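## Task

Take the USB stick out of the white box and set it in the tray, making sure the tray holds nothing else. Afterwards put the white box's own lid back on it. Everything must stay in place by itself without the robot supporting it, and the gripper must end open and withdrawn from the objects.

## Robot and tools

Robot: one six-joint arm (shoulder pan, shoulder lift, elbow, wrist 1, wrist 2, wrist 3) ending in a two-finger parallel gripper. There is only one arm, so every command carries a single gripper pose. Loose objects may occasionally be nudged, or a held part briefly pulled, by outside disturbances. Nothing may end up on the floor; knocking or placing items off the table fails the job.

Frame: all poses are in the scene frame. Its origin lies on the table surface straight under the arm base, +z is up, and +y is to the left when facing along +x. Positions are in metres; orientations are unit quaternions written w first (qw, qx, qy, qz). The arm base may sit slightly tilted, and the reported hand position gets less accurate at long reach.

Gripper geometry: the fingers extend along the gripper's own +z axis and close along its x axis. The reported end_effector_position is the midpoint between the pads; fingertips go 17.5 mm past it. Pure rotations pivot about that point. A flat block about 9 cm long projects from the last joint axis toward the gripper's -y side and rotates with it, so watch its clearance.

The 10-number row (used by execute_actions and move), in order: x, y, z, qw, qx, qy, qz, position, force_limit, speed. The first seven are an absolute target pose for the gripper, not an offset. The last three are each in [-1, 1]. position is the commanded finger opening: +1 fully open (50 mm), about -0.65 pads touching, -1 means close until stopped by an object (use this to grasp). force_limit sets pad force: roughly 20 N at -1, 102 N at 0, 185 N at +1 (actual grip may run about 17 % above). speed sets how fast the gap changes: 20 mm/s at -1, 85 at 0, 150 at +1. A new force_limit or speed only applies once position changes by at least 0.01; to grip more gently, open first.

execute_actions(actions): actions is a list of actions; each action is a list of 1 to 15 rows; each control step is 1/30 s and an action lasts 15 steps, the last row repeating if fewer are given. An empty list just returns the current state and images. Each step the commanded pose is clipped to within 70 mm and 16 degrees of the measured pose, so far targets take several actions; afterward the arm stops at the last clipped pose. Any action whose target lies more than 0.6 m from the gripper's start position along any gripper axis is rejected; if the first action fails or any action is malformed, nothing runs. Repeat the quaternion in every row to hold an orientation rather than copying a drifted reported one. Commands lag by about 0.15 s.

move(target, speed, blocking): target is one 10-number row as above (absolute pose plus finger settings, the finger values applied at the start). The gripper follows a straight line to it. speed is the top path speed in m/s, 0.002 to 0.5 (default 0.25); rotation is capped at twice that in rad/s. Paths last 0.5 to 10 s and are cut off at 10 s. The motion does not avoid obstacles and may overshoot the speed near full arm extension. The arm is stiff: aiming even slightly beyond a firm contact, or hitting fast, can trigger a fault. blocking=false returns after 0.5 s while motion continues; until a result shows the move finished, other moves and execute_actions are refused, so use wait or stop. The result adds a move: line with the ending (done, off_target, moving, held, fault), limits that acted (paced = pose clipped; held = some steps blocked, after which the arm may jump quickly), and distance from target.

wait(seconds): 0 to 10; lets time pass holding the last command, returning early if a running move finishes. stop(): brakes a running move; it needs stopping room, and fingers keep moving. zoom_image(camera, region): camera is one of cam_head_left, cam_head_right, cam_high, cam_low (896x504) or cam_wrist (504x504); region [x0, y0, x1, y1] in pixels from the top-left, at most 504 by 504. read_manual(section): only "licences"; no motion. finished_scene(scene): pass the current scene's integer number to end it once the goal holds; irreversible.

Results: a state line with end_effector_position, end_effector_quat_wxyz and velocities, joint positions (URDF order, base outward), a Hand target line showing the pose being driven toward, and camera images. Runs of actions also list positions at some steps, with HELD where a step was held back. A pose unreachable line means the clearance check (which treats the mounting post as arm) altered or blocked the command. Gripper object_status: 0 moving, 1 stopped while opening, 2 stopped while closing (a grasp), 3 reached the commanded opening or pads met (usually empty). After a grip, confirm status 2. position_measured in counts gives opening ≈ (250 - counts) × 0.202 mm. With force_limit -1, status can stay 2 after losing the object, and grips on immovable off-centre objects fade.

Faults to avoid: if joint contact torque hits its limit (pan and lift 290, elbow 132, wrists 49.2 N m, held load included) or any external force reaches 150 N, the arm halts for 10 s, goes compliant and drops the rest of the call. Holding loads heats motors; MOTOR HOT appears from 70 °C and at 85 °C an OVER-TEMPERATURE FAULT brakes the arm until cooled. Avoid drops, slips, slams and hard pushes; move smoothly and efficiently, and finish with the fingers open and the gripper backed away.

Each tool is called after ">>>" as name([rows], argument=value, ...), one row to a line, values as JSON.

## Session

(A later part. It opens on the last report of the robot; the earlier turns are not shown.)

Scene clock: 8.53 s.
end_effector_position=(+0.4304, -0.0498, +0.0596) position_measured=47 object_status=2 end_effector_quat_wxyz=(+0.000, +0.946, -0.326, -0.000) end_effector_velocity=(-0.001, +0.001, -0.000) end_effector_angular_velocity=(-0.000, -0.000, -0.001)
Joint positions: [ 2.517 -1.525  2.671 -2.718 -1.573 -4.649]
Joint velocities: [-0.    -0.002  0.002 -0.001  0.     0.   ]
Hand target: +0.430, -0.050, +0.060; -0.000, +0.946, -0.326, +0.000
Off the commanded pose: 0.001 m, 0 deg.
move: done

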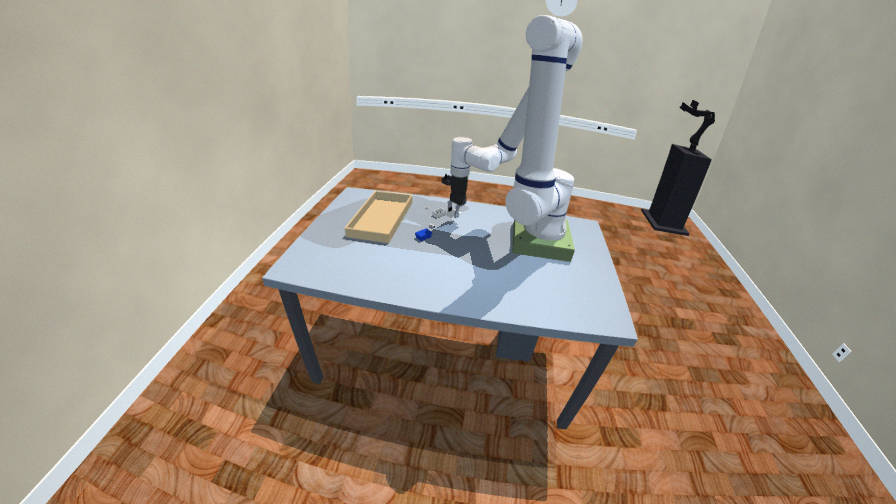

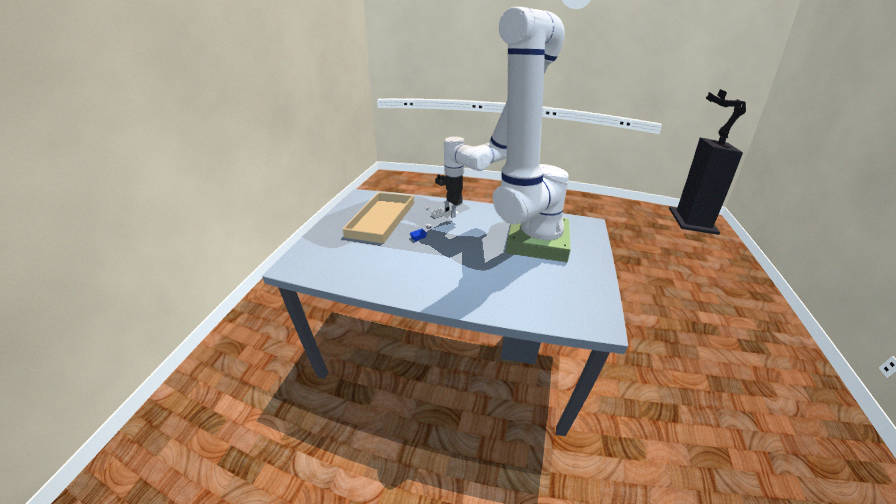

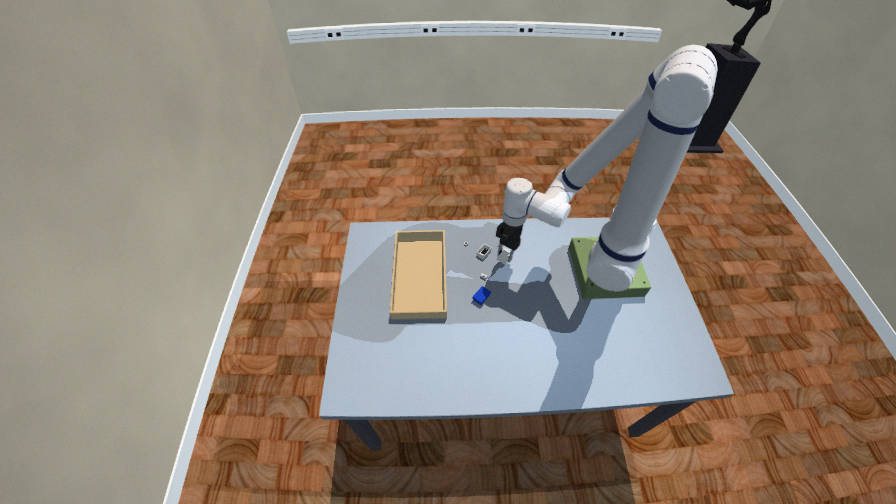

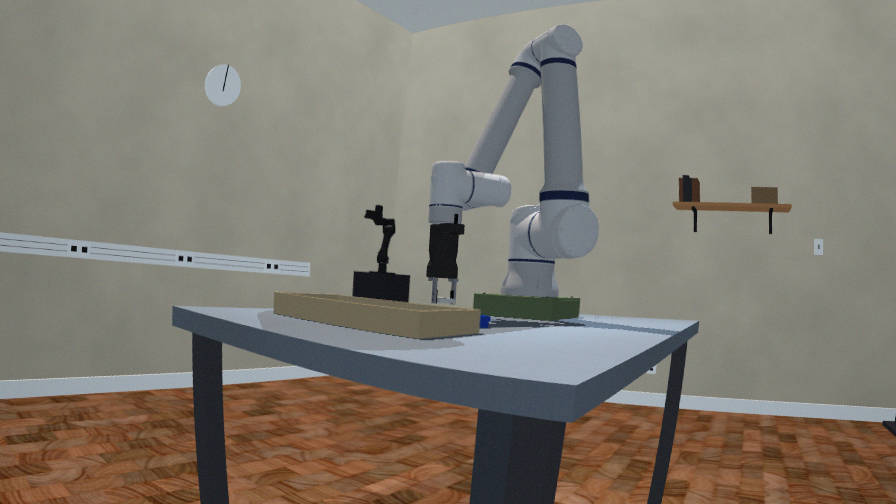

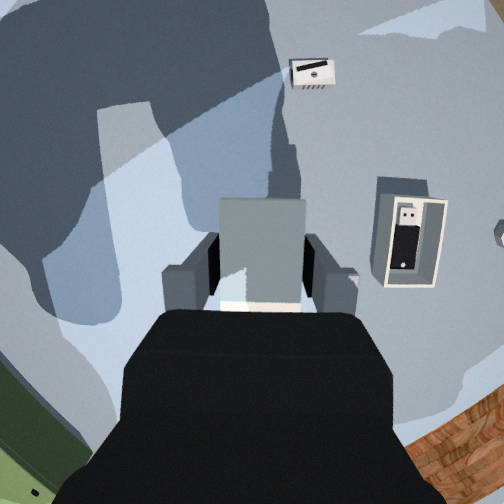

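>>> move(target=[0.43,-0.05,0.0215,0,0.9455,-0.3256,0,-1,-0.7,-0.5], speed=0.05)

>>> execute_actions([
  [[0.43,-0.05,0.0215,0,0.9455,-0.3256,0,1,-0.7,-0.5]],
  [[0.43,-0.05,0.055,0,0.9455,-0.3256,0,1,-0.7,-0.5]],
])

>>> move(target=[0.508,-0.1055,0.052,0,0.9455,-0.3256,0,1,-0.7,-0.5], speed=0.15)

>>> zoom_image(camera="cam_wrist", region=[180,170,340,320])

Scene clock: 11.77 s.
end_effector_position=(+0.4301, -0.0501, +0.0215) position_measured=47 object_status=2 end_effector_quat_wxyz=(+0.000, +0.946, -0.326, -0.000) end_effector_velocity=(+0.000, +0.000, -0.001) end_effector_angular_velocity=(-0.000, -0.001, +0.001)
Joint positions: [ 2.516 -1.395  2.69  -2.867 -1.573 -4.65 ]
Joint velocities: [ 0.001  0.006  0.    -0.007  0.     0.   ]
Hand target: +0.430, -0.050, +0.021; +0.000, +0.946, -0.326, -0.000
Off the commanded pose: 0.000 m, 0 deg.
move: done

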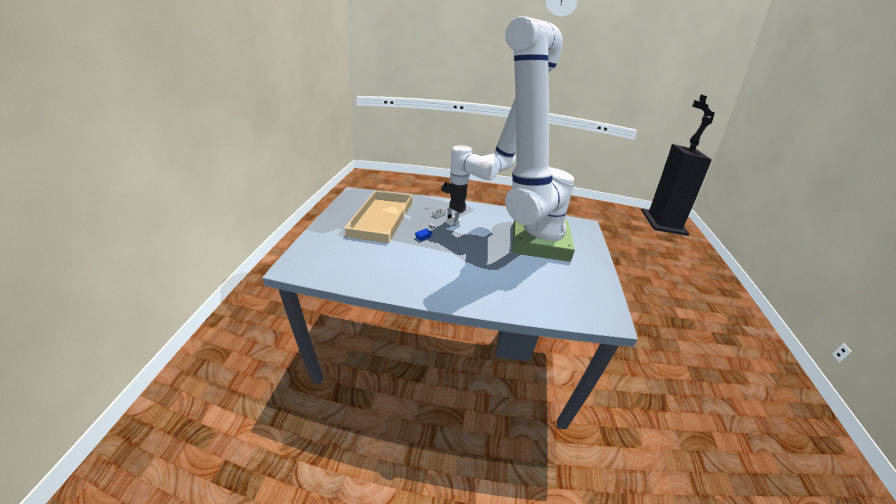

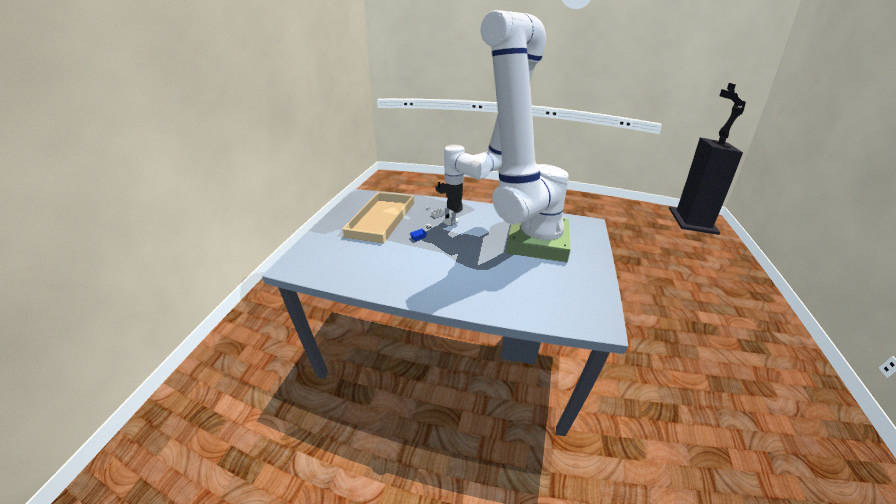

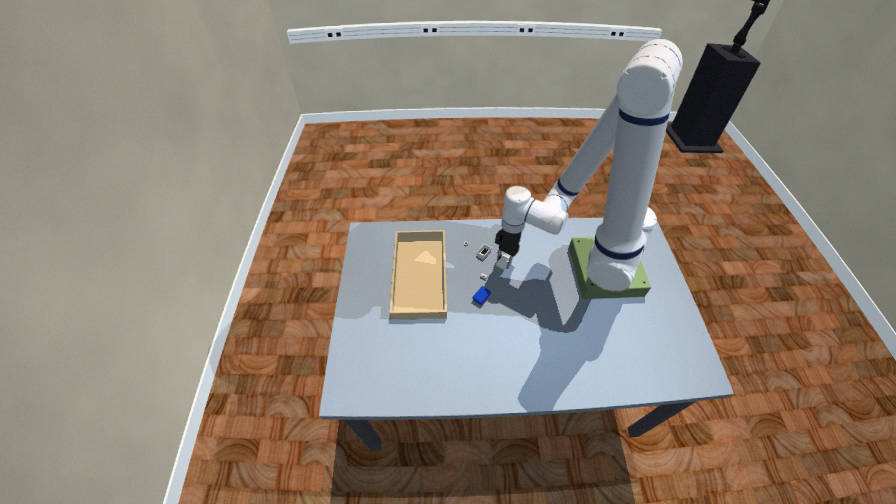

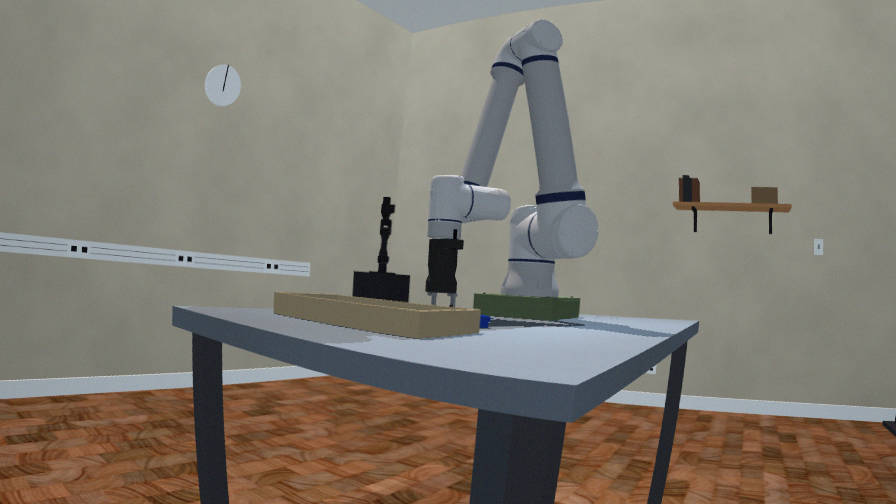

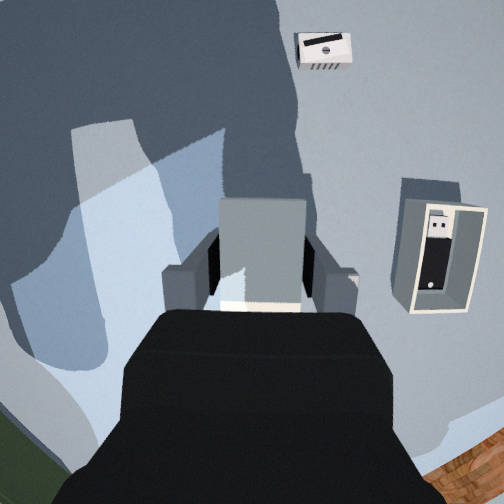

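Scene clock: 12.77 s.
end_effector_position=(+0.4299, -0.0499, +0.0548) position_measured=3 object_status=3 end_effector_quat_wxyz=(-0.000, +0.946, -0.326, +0.000) end_effector_velocity=(+0.000, -0.001, +0.004) end_effector_angular_velocity=(-0.001, -0.000, +0.001)
Joint positions: [ 2.516 -1.51   2.675 -2.737 -1.573 -4.65 ]
Joint velocities: [-0.    -0.012 -0.003  0.014 -0.001 -0.001]
Hand target: +0.430, -0.050, +0.055; +0.000, +0.946, -0.326, +0.000
Off the commanded pose: 0.000 m, 0 deg.
Step readings (end_effector_position; steps 1 to 15: 1st action; 16 to 30: 2nd action):
0: (+0.4301, -0.0501, +0.0215)
1: (+0.4301, -0.0501, +0.0215)
2: (+0.4301, -0.0501, +0.0214)
4: (+0.4300, -0.0500, +0.0214)
8: (+0.4300, -0.0500, +0.0214)
15: (+0.4300, -0.0500, +0.0215)
16: (+0.4300, -0.0500, +0.0219)
17: (+0.4297, -0.0498, +0.0268)
19: (+0.4307, -0.0501, +0.0405)
23: (+0.4302, -0.0498, +0.0514)
30: end_effector_position above

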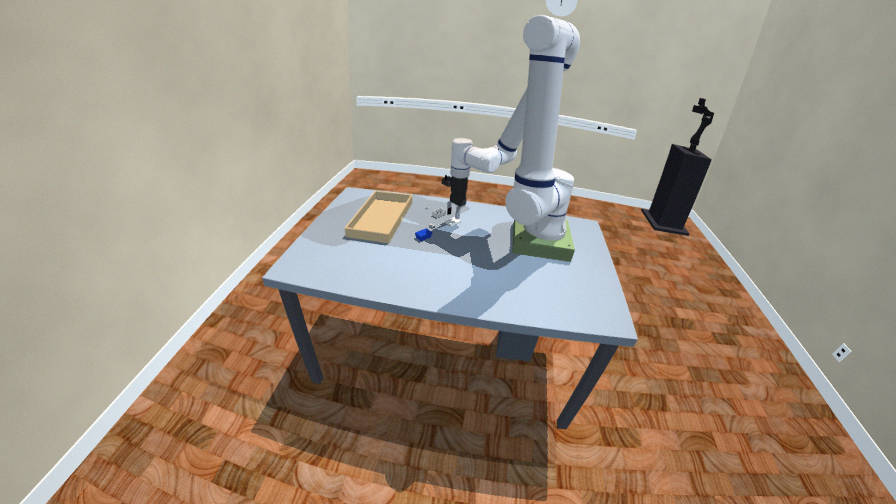

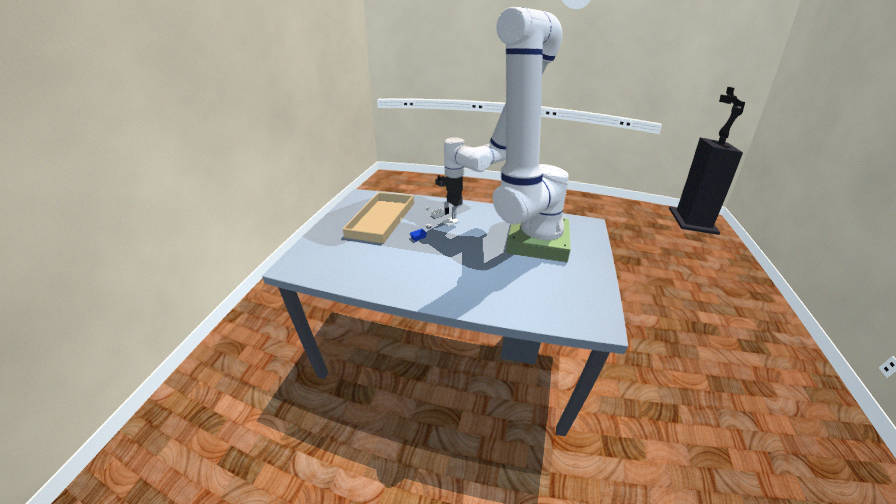

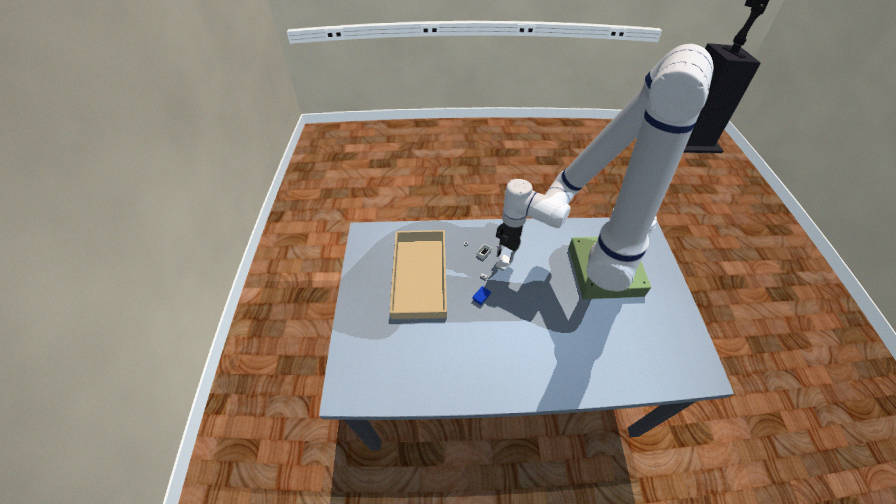

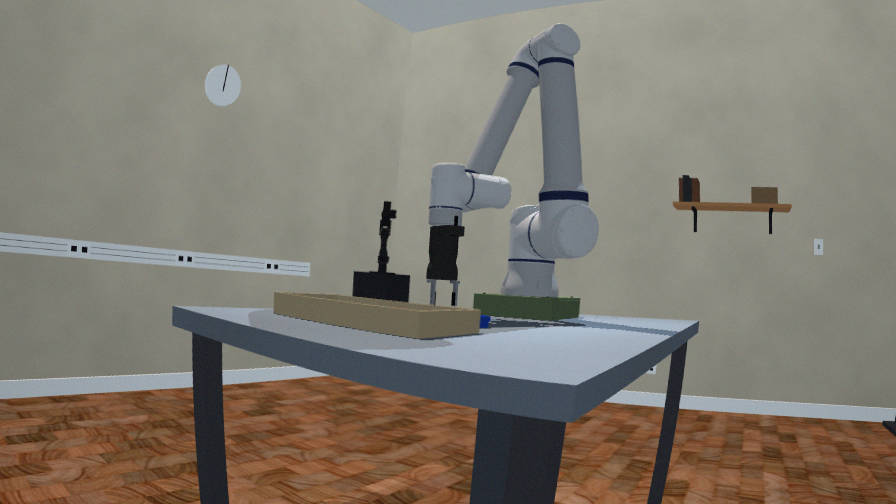

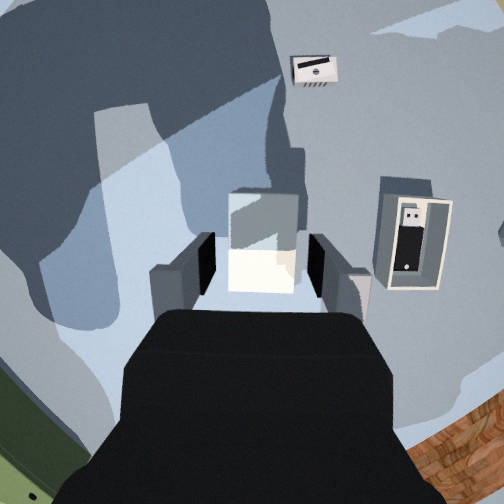

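Scene clock: 13.87 s.
end_effector_position=(+0.5077, -0.1057, +0.0524) position_measured=3 object_status=3 end_effector_quat_wxyz=(-0.000, +0.945, -0.326, +0.000) end_effector_velocity=(+0.001, +0.000, -0.000) end_effector_angular_velocity=(+0.000, +0.000, +0.001)
Joint positions: [ 2.512 -1.382  2.514 -2.704 -1.573 -4.654]
Joint velocities: [ 0.002  0.002 -0.002  0.    -0.     0.001]
Hand target: +0.508, -0.106, +0.052; +0.000, +0.946, -0.326, -0.000
Off the commanded pose: 0.001 m, 0 deg.
move: done

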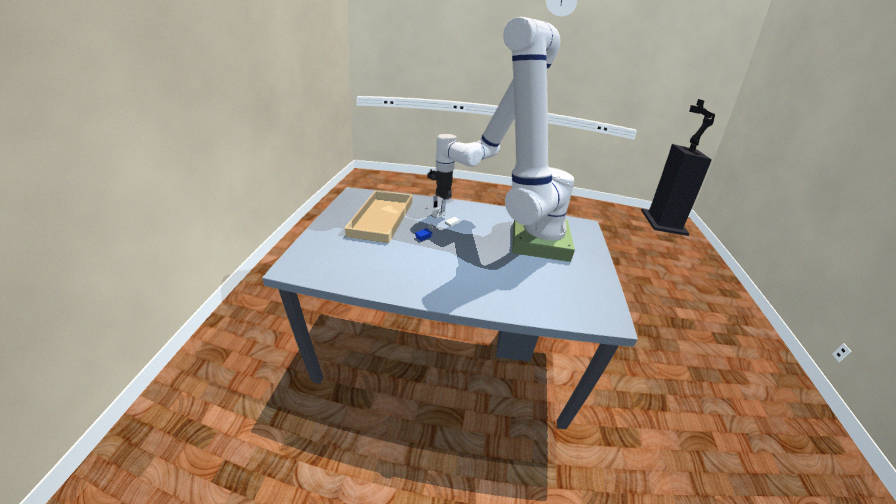

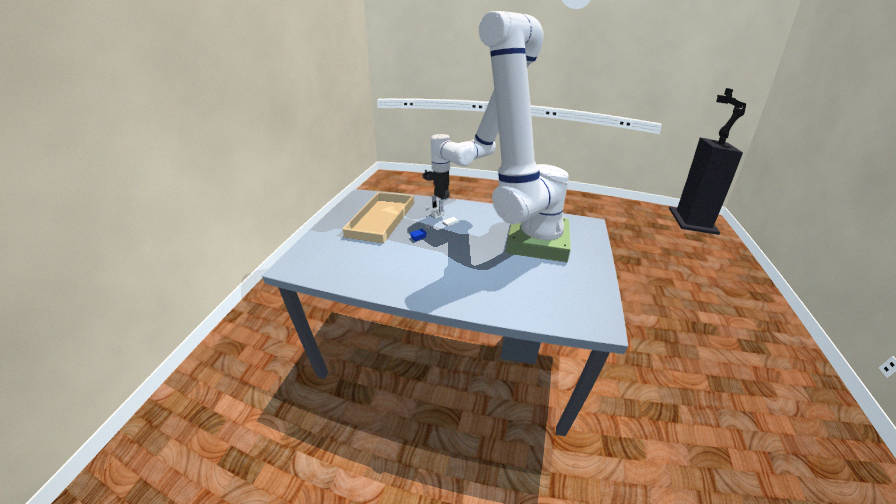

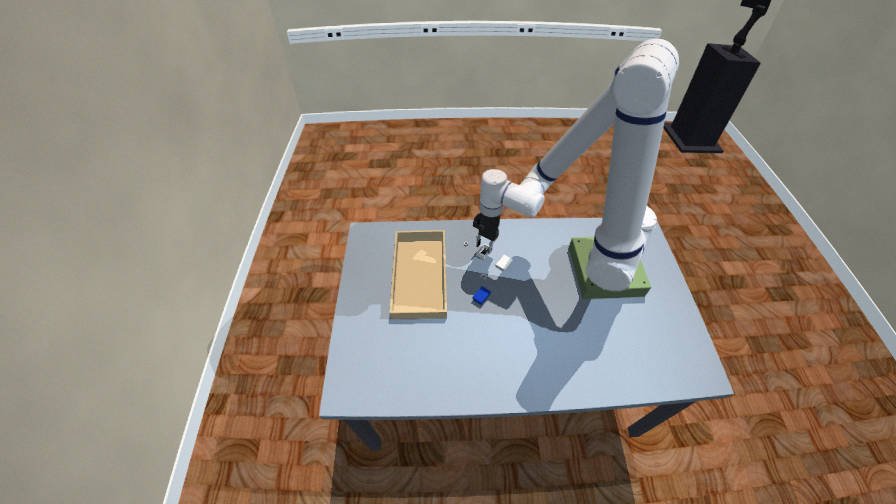

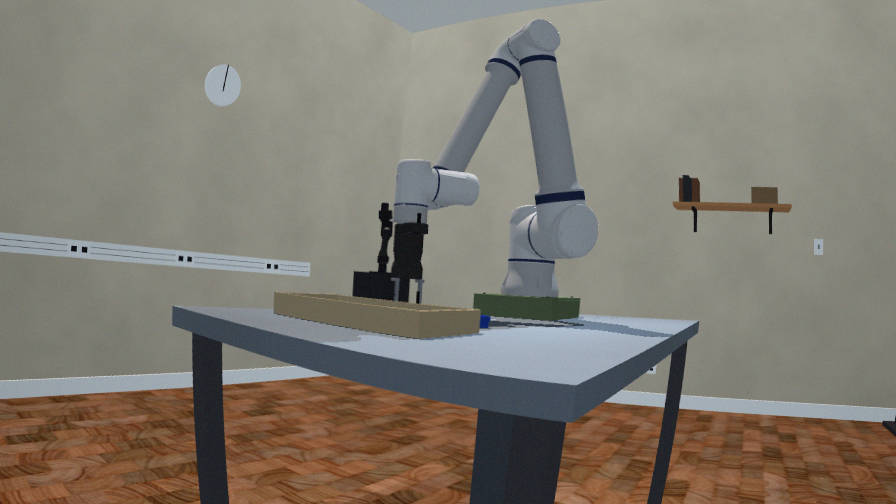

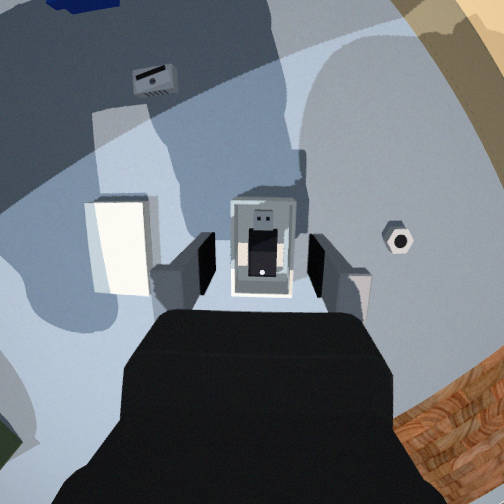

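Region (180, 170, 340, 320) of cam_wrist's 504x504 image, scaled by 3.150, with more detail than that image has; it fills the top 472 rows of this view, and the rest is white.

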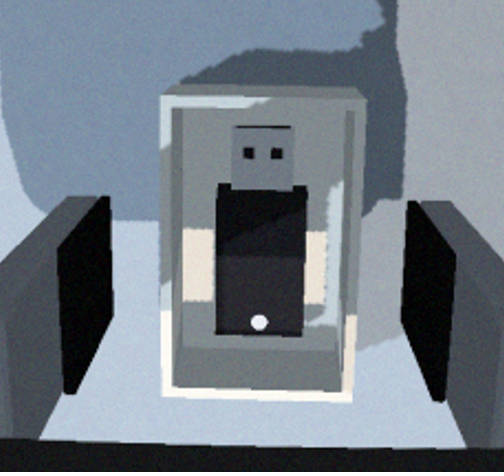

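>>> move(target=[0.505,-0.11,0.07,0,0.438,-0.899,0,1,-0.7,-0.5], speed=0.5)

>>> move(target=[0.503,-0.1118,0.07,-0.1628,-0.282,-0.8188,-0.4728,1,-0.7,-0.5], speed=0.4)

>>> move(target=[0.503,-0.1118,0.035,-0.1628,-0.282,-0.8188,-0.4728,1,-0.7,-0.5], speed=0.04)

>>> zoom_image(camera="cam_head_left", region=[400,150,520,240])

Scene clock: 20.50 s.
end_effector_position=(+0.5051, -0.1099, +0.0702) position_measured=3 object_status=3 end_effector_quat_wxyz=(+0.000, -0.438, +0.899, +0.000) end_effector_velocity=(-0.000, -0.001, +0.000) end_effector_angular_velocity=(-0.001, +0.001, -0.011)
Joint positions: [ 2.559 -1.445  2.531 -2.658 -1.573 -3.036]
Joint velocities: [-0.001  0.    -0.     0.    -0.001  0.01 ]
Hand target: +0.505, -0.110, +0.070; +0.000, -0.438, +0.899, +0.000
Off the commanded pose: 0.000 m, 0 deg.
move: done

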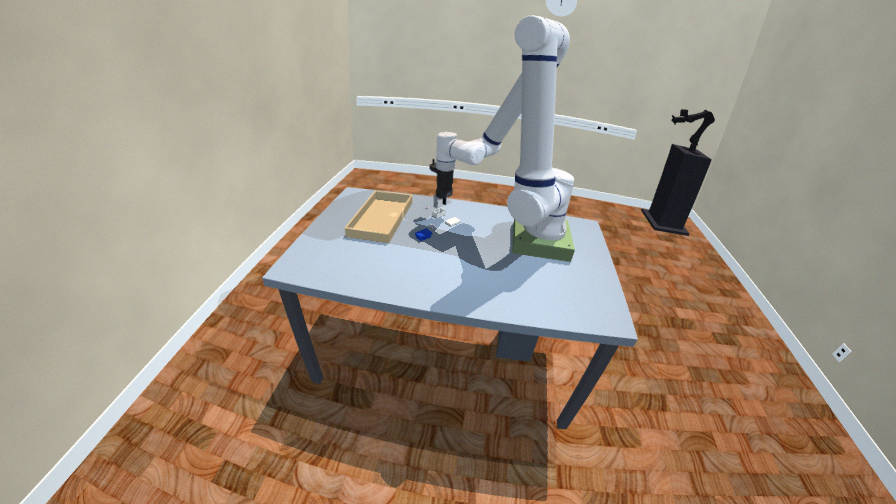

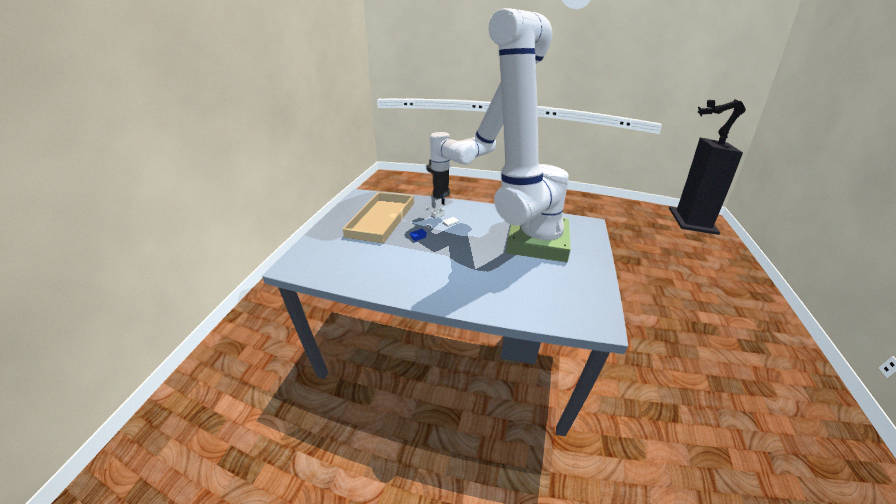

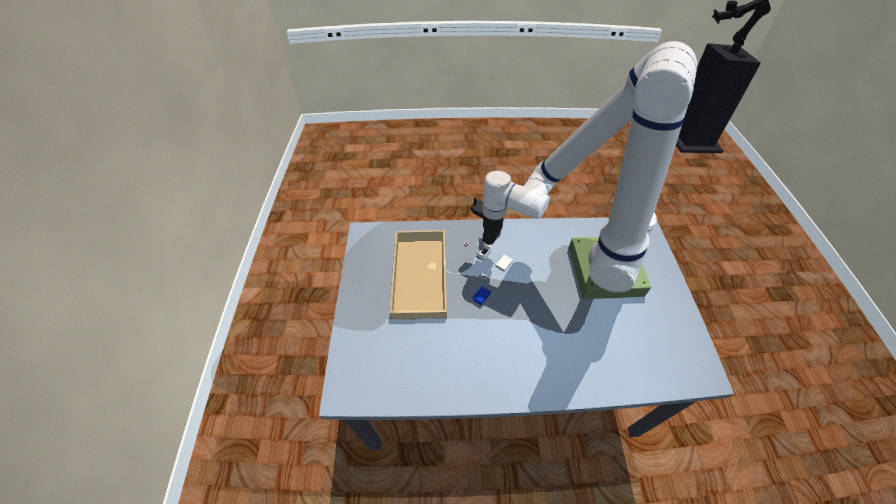

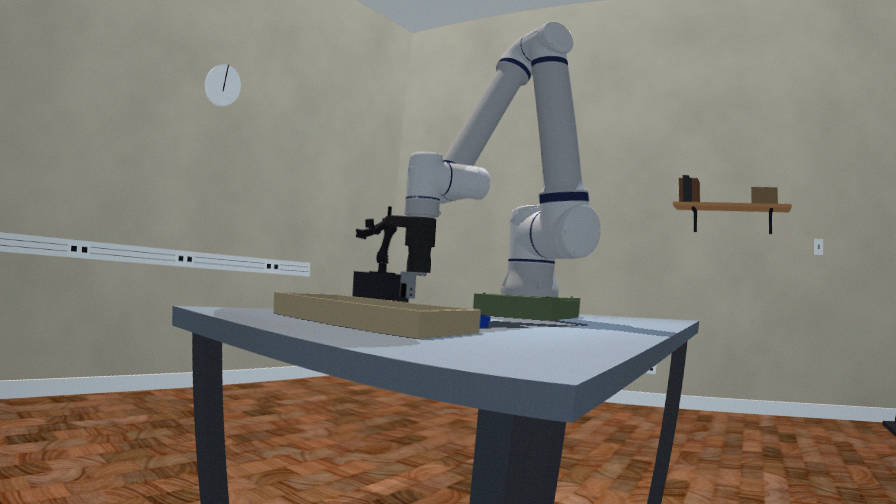

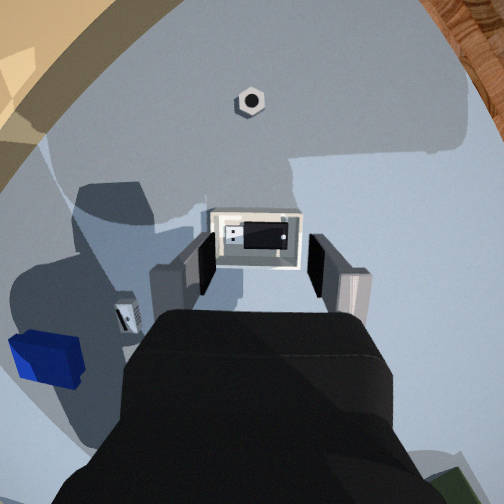

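Scene clock: 23.30 s.
end_effector_position=(+0.5020, -0.1127, +0.0688) position_measured=3 object_status=3 end_effector_quat_wxyz=(+0.163, +0.282, +0.820, +0.471) end_effector_velocity=(-0.000, -0.001, -0.000) end_effector_angular_velocity=(+0.006, +0.001, -0.011)
Joint positions: [ 2.018 -1.305  2.57  -2.215 -0.671 -2.315]
Joint velocities: [-0.004  0.002  0.003 -0.005  0.005  0.007]
Hand target: +0.502, -0.113, +0.069; +0.163, +0.282, +0.820, +0.471
Off the commanded pose: 0.002 m, 0 deg.
move: done

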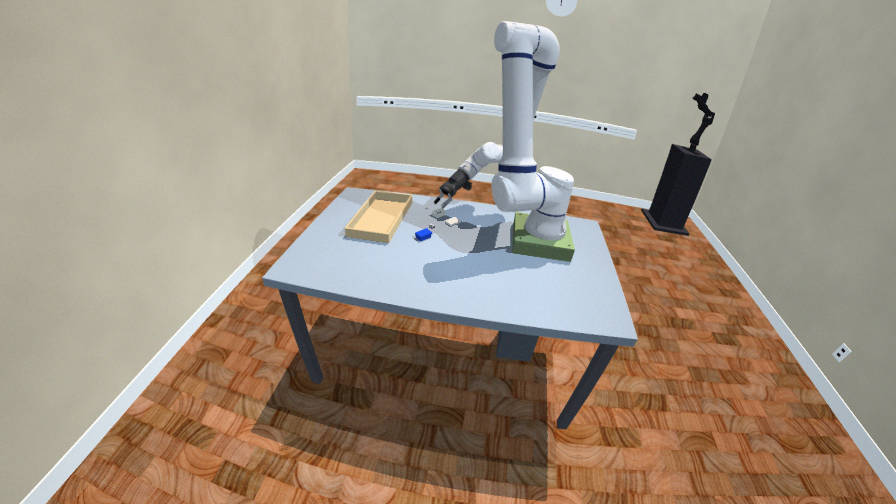

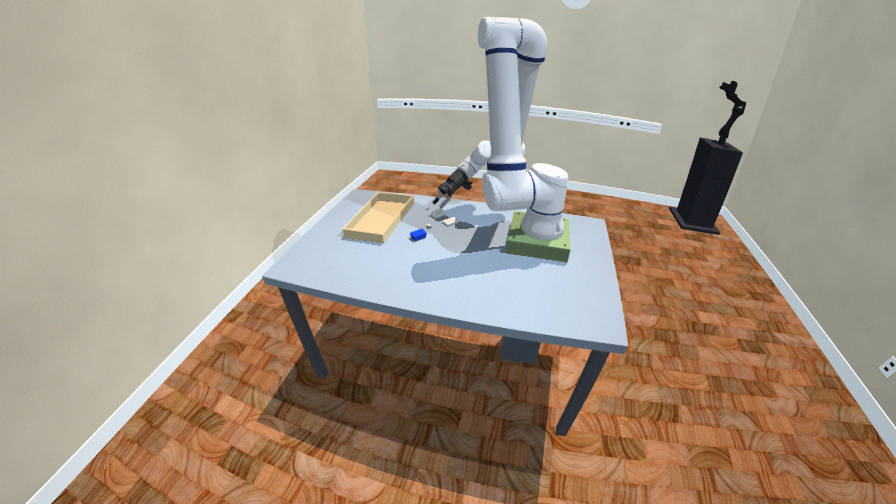

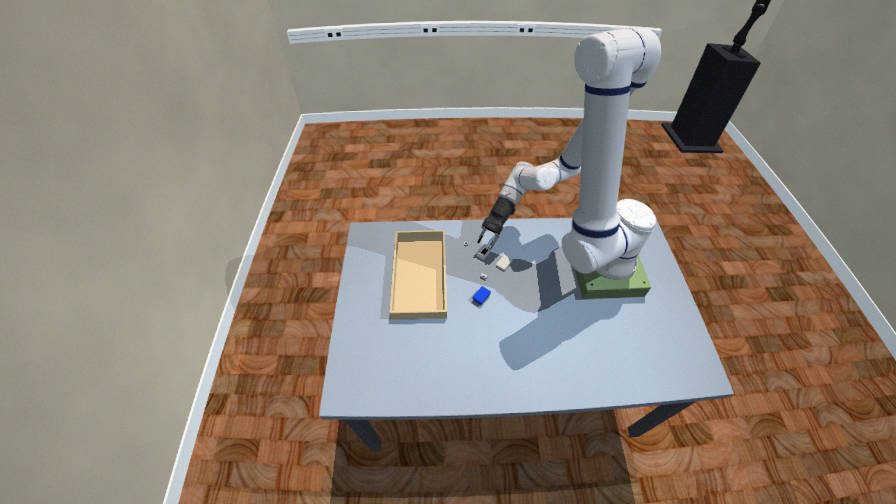

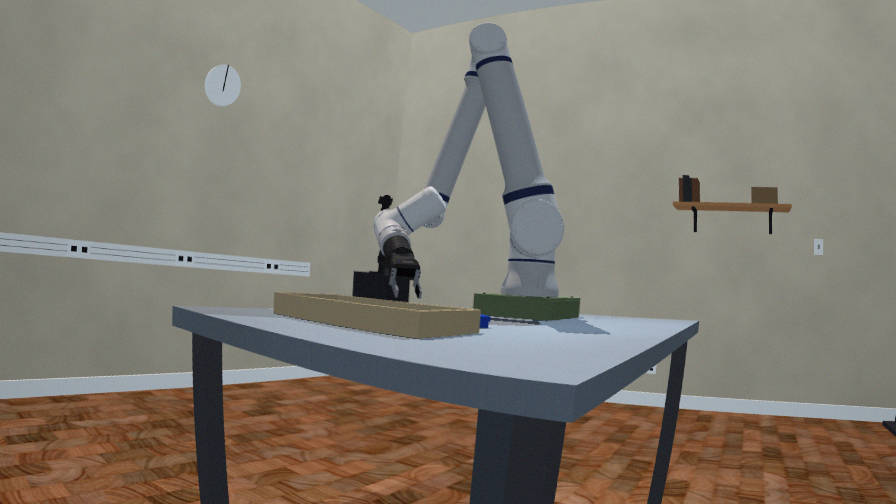

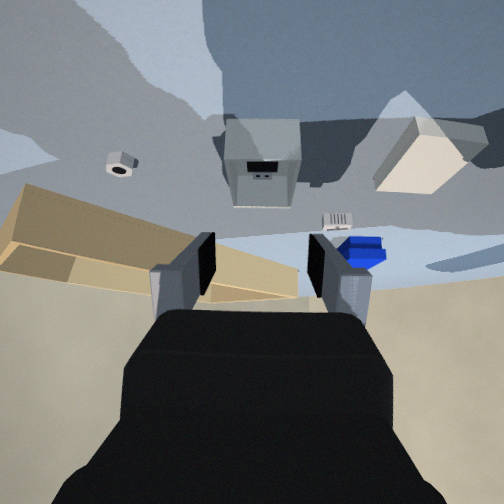

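Scene clock: 24.47 s.
end_effector_position=(+0.5031, -0.1119, +0.0351) position_measured=3 object_status=3 end_effector_quat_wxyz=(+0.163, +0.282, +0.819, +0.473) end_effector_velocity=(+0.000, -0.000, -0.002) end_effector_angular_velocity=(-0.001, -0.000, -0.001)
Joint positions: [ 2.02  -1.204  2.574 -2.315 -0.668 -2.316]
Joint velocities: [ 0.     0.005 -0.    -0.006  0.     0.001]
Hand target: +0.503, -0.112, +0.035; +0.163, +0.282, +0.819, +0.473
Off the commanded pose: 0.000 m, 0 deg.
move: done

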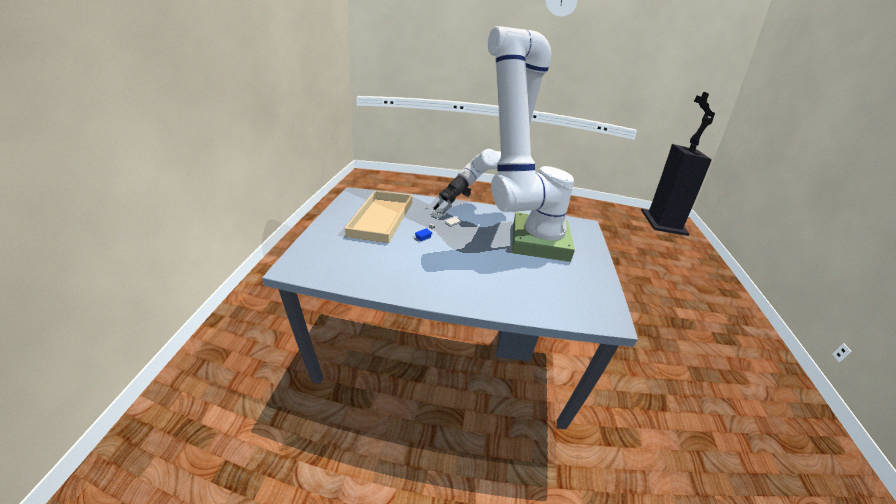

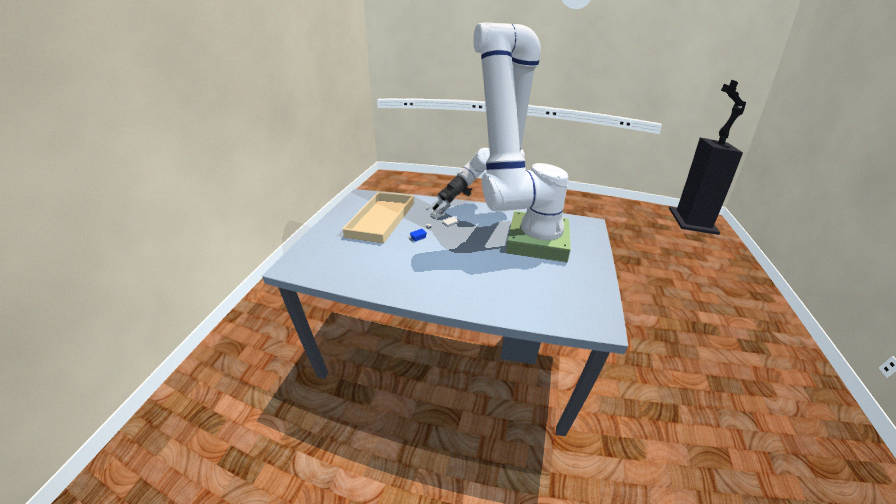

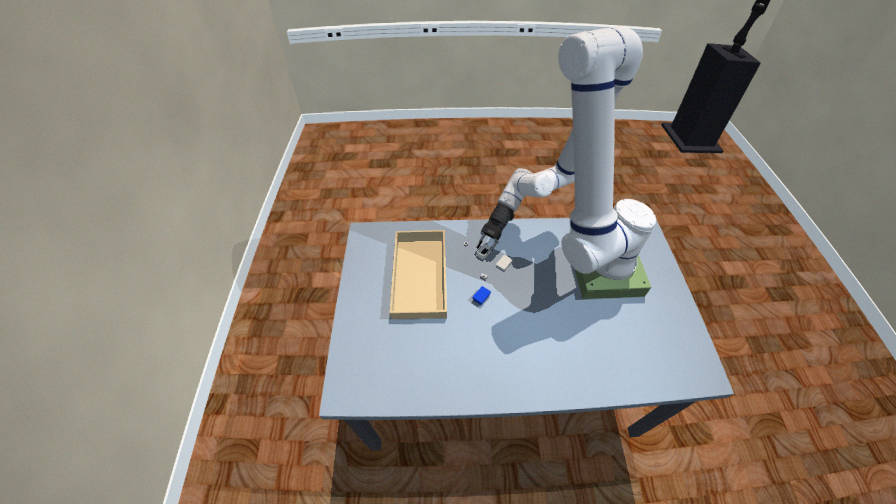

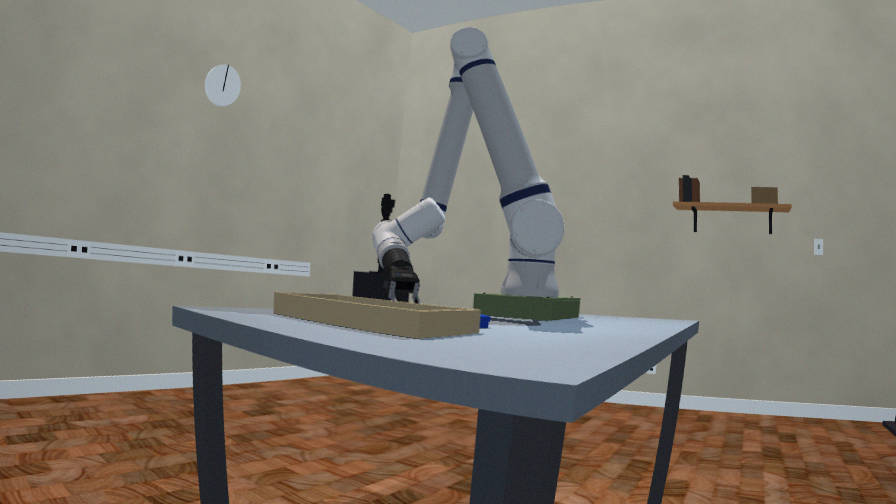

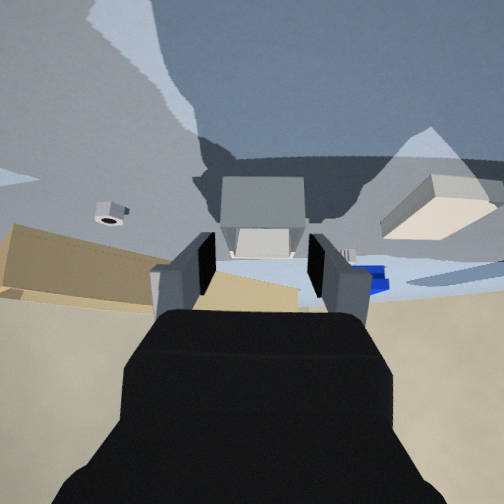

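Region (400, 150, 520, 240) of cam_head_left's 896x504 image, scaled by 4.200, with more detail than that image has; it fills the top 378 rows of this view, and the rest is white.

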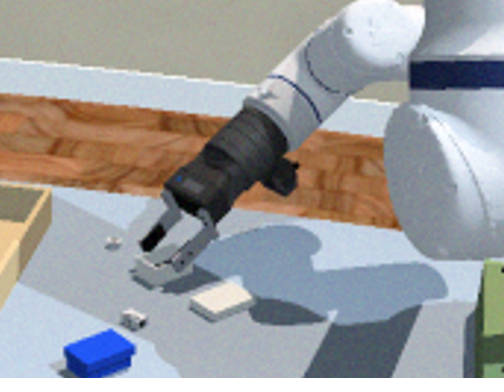

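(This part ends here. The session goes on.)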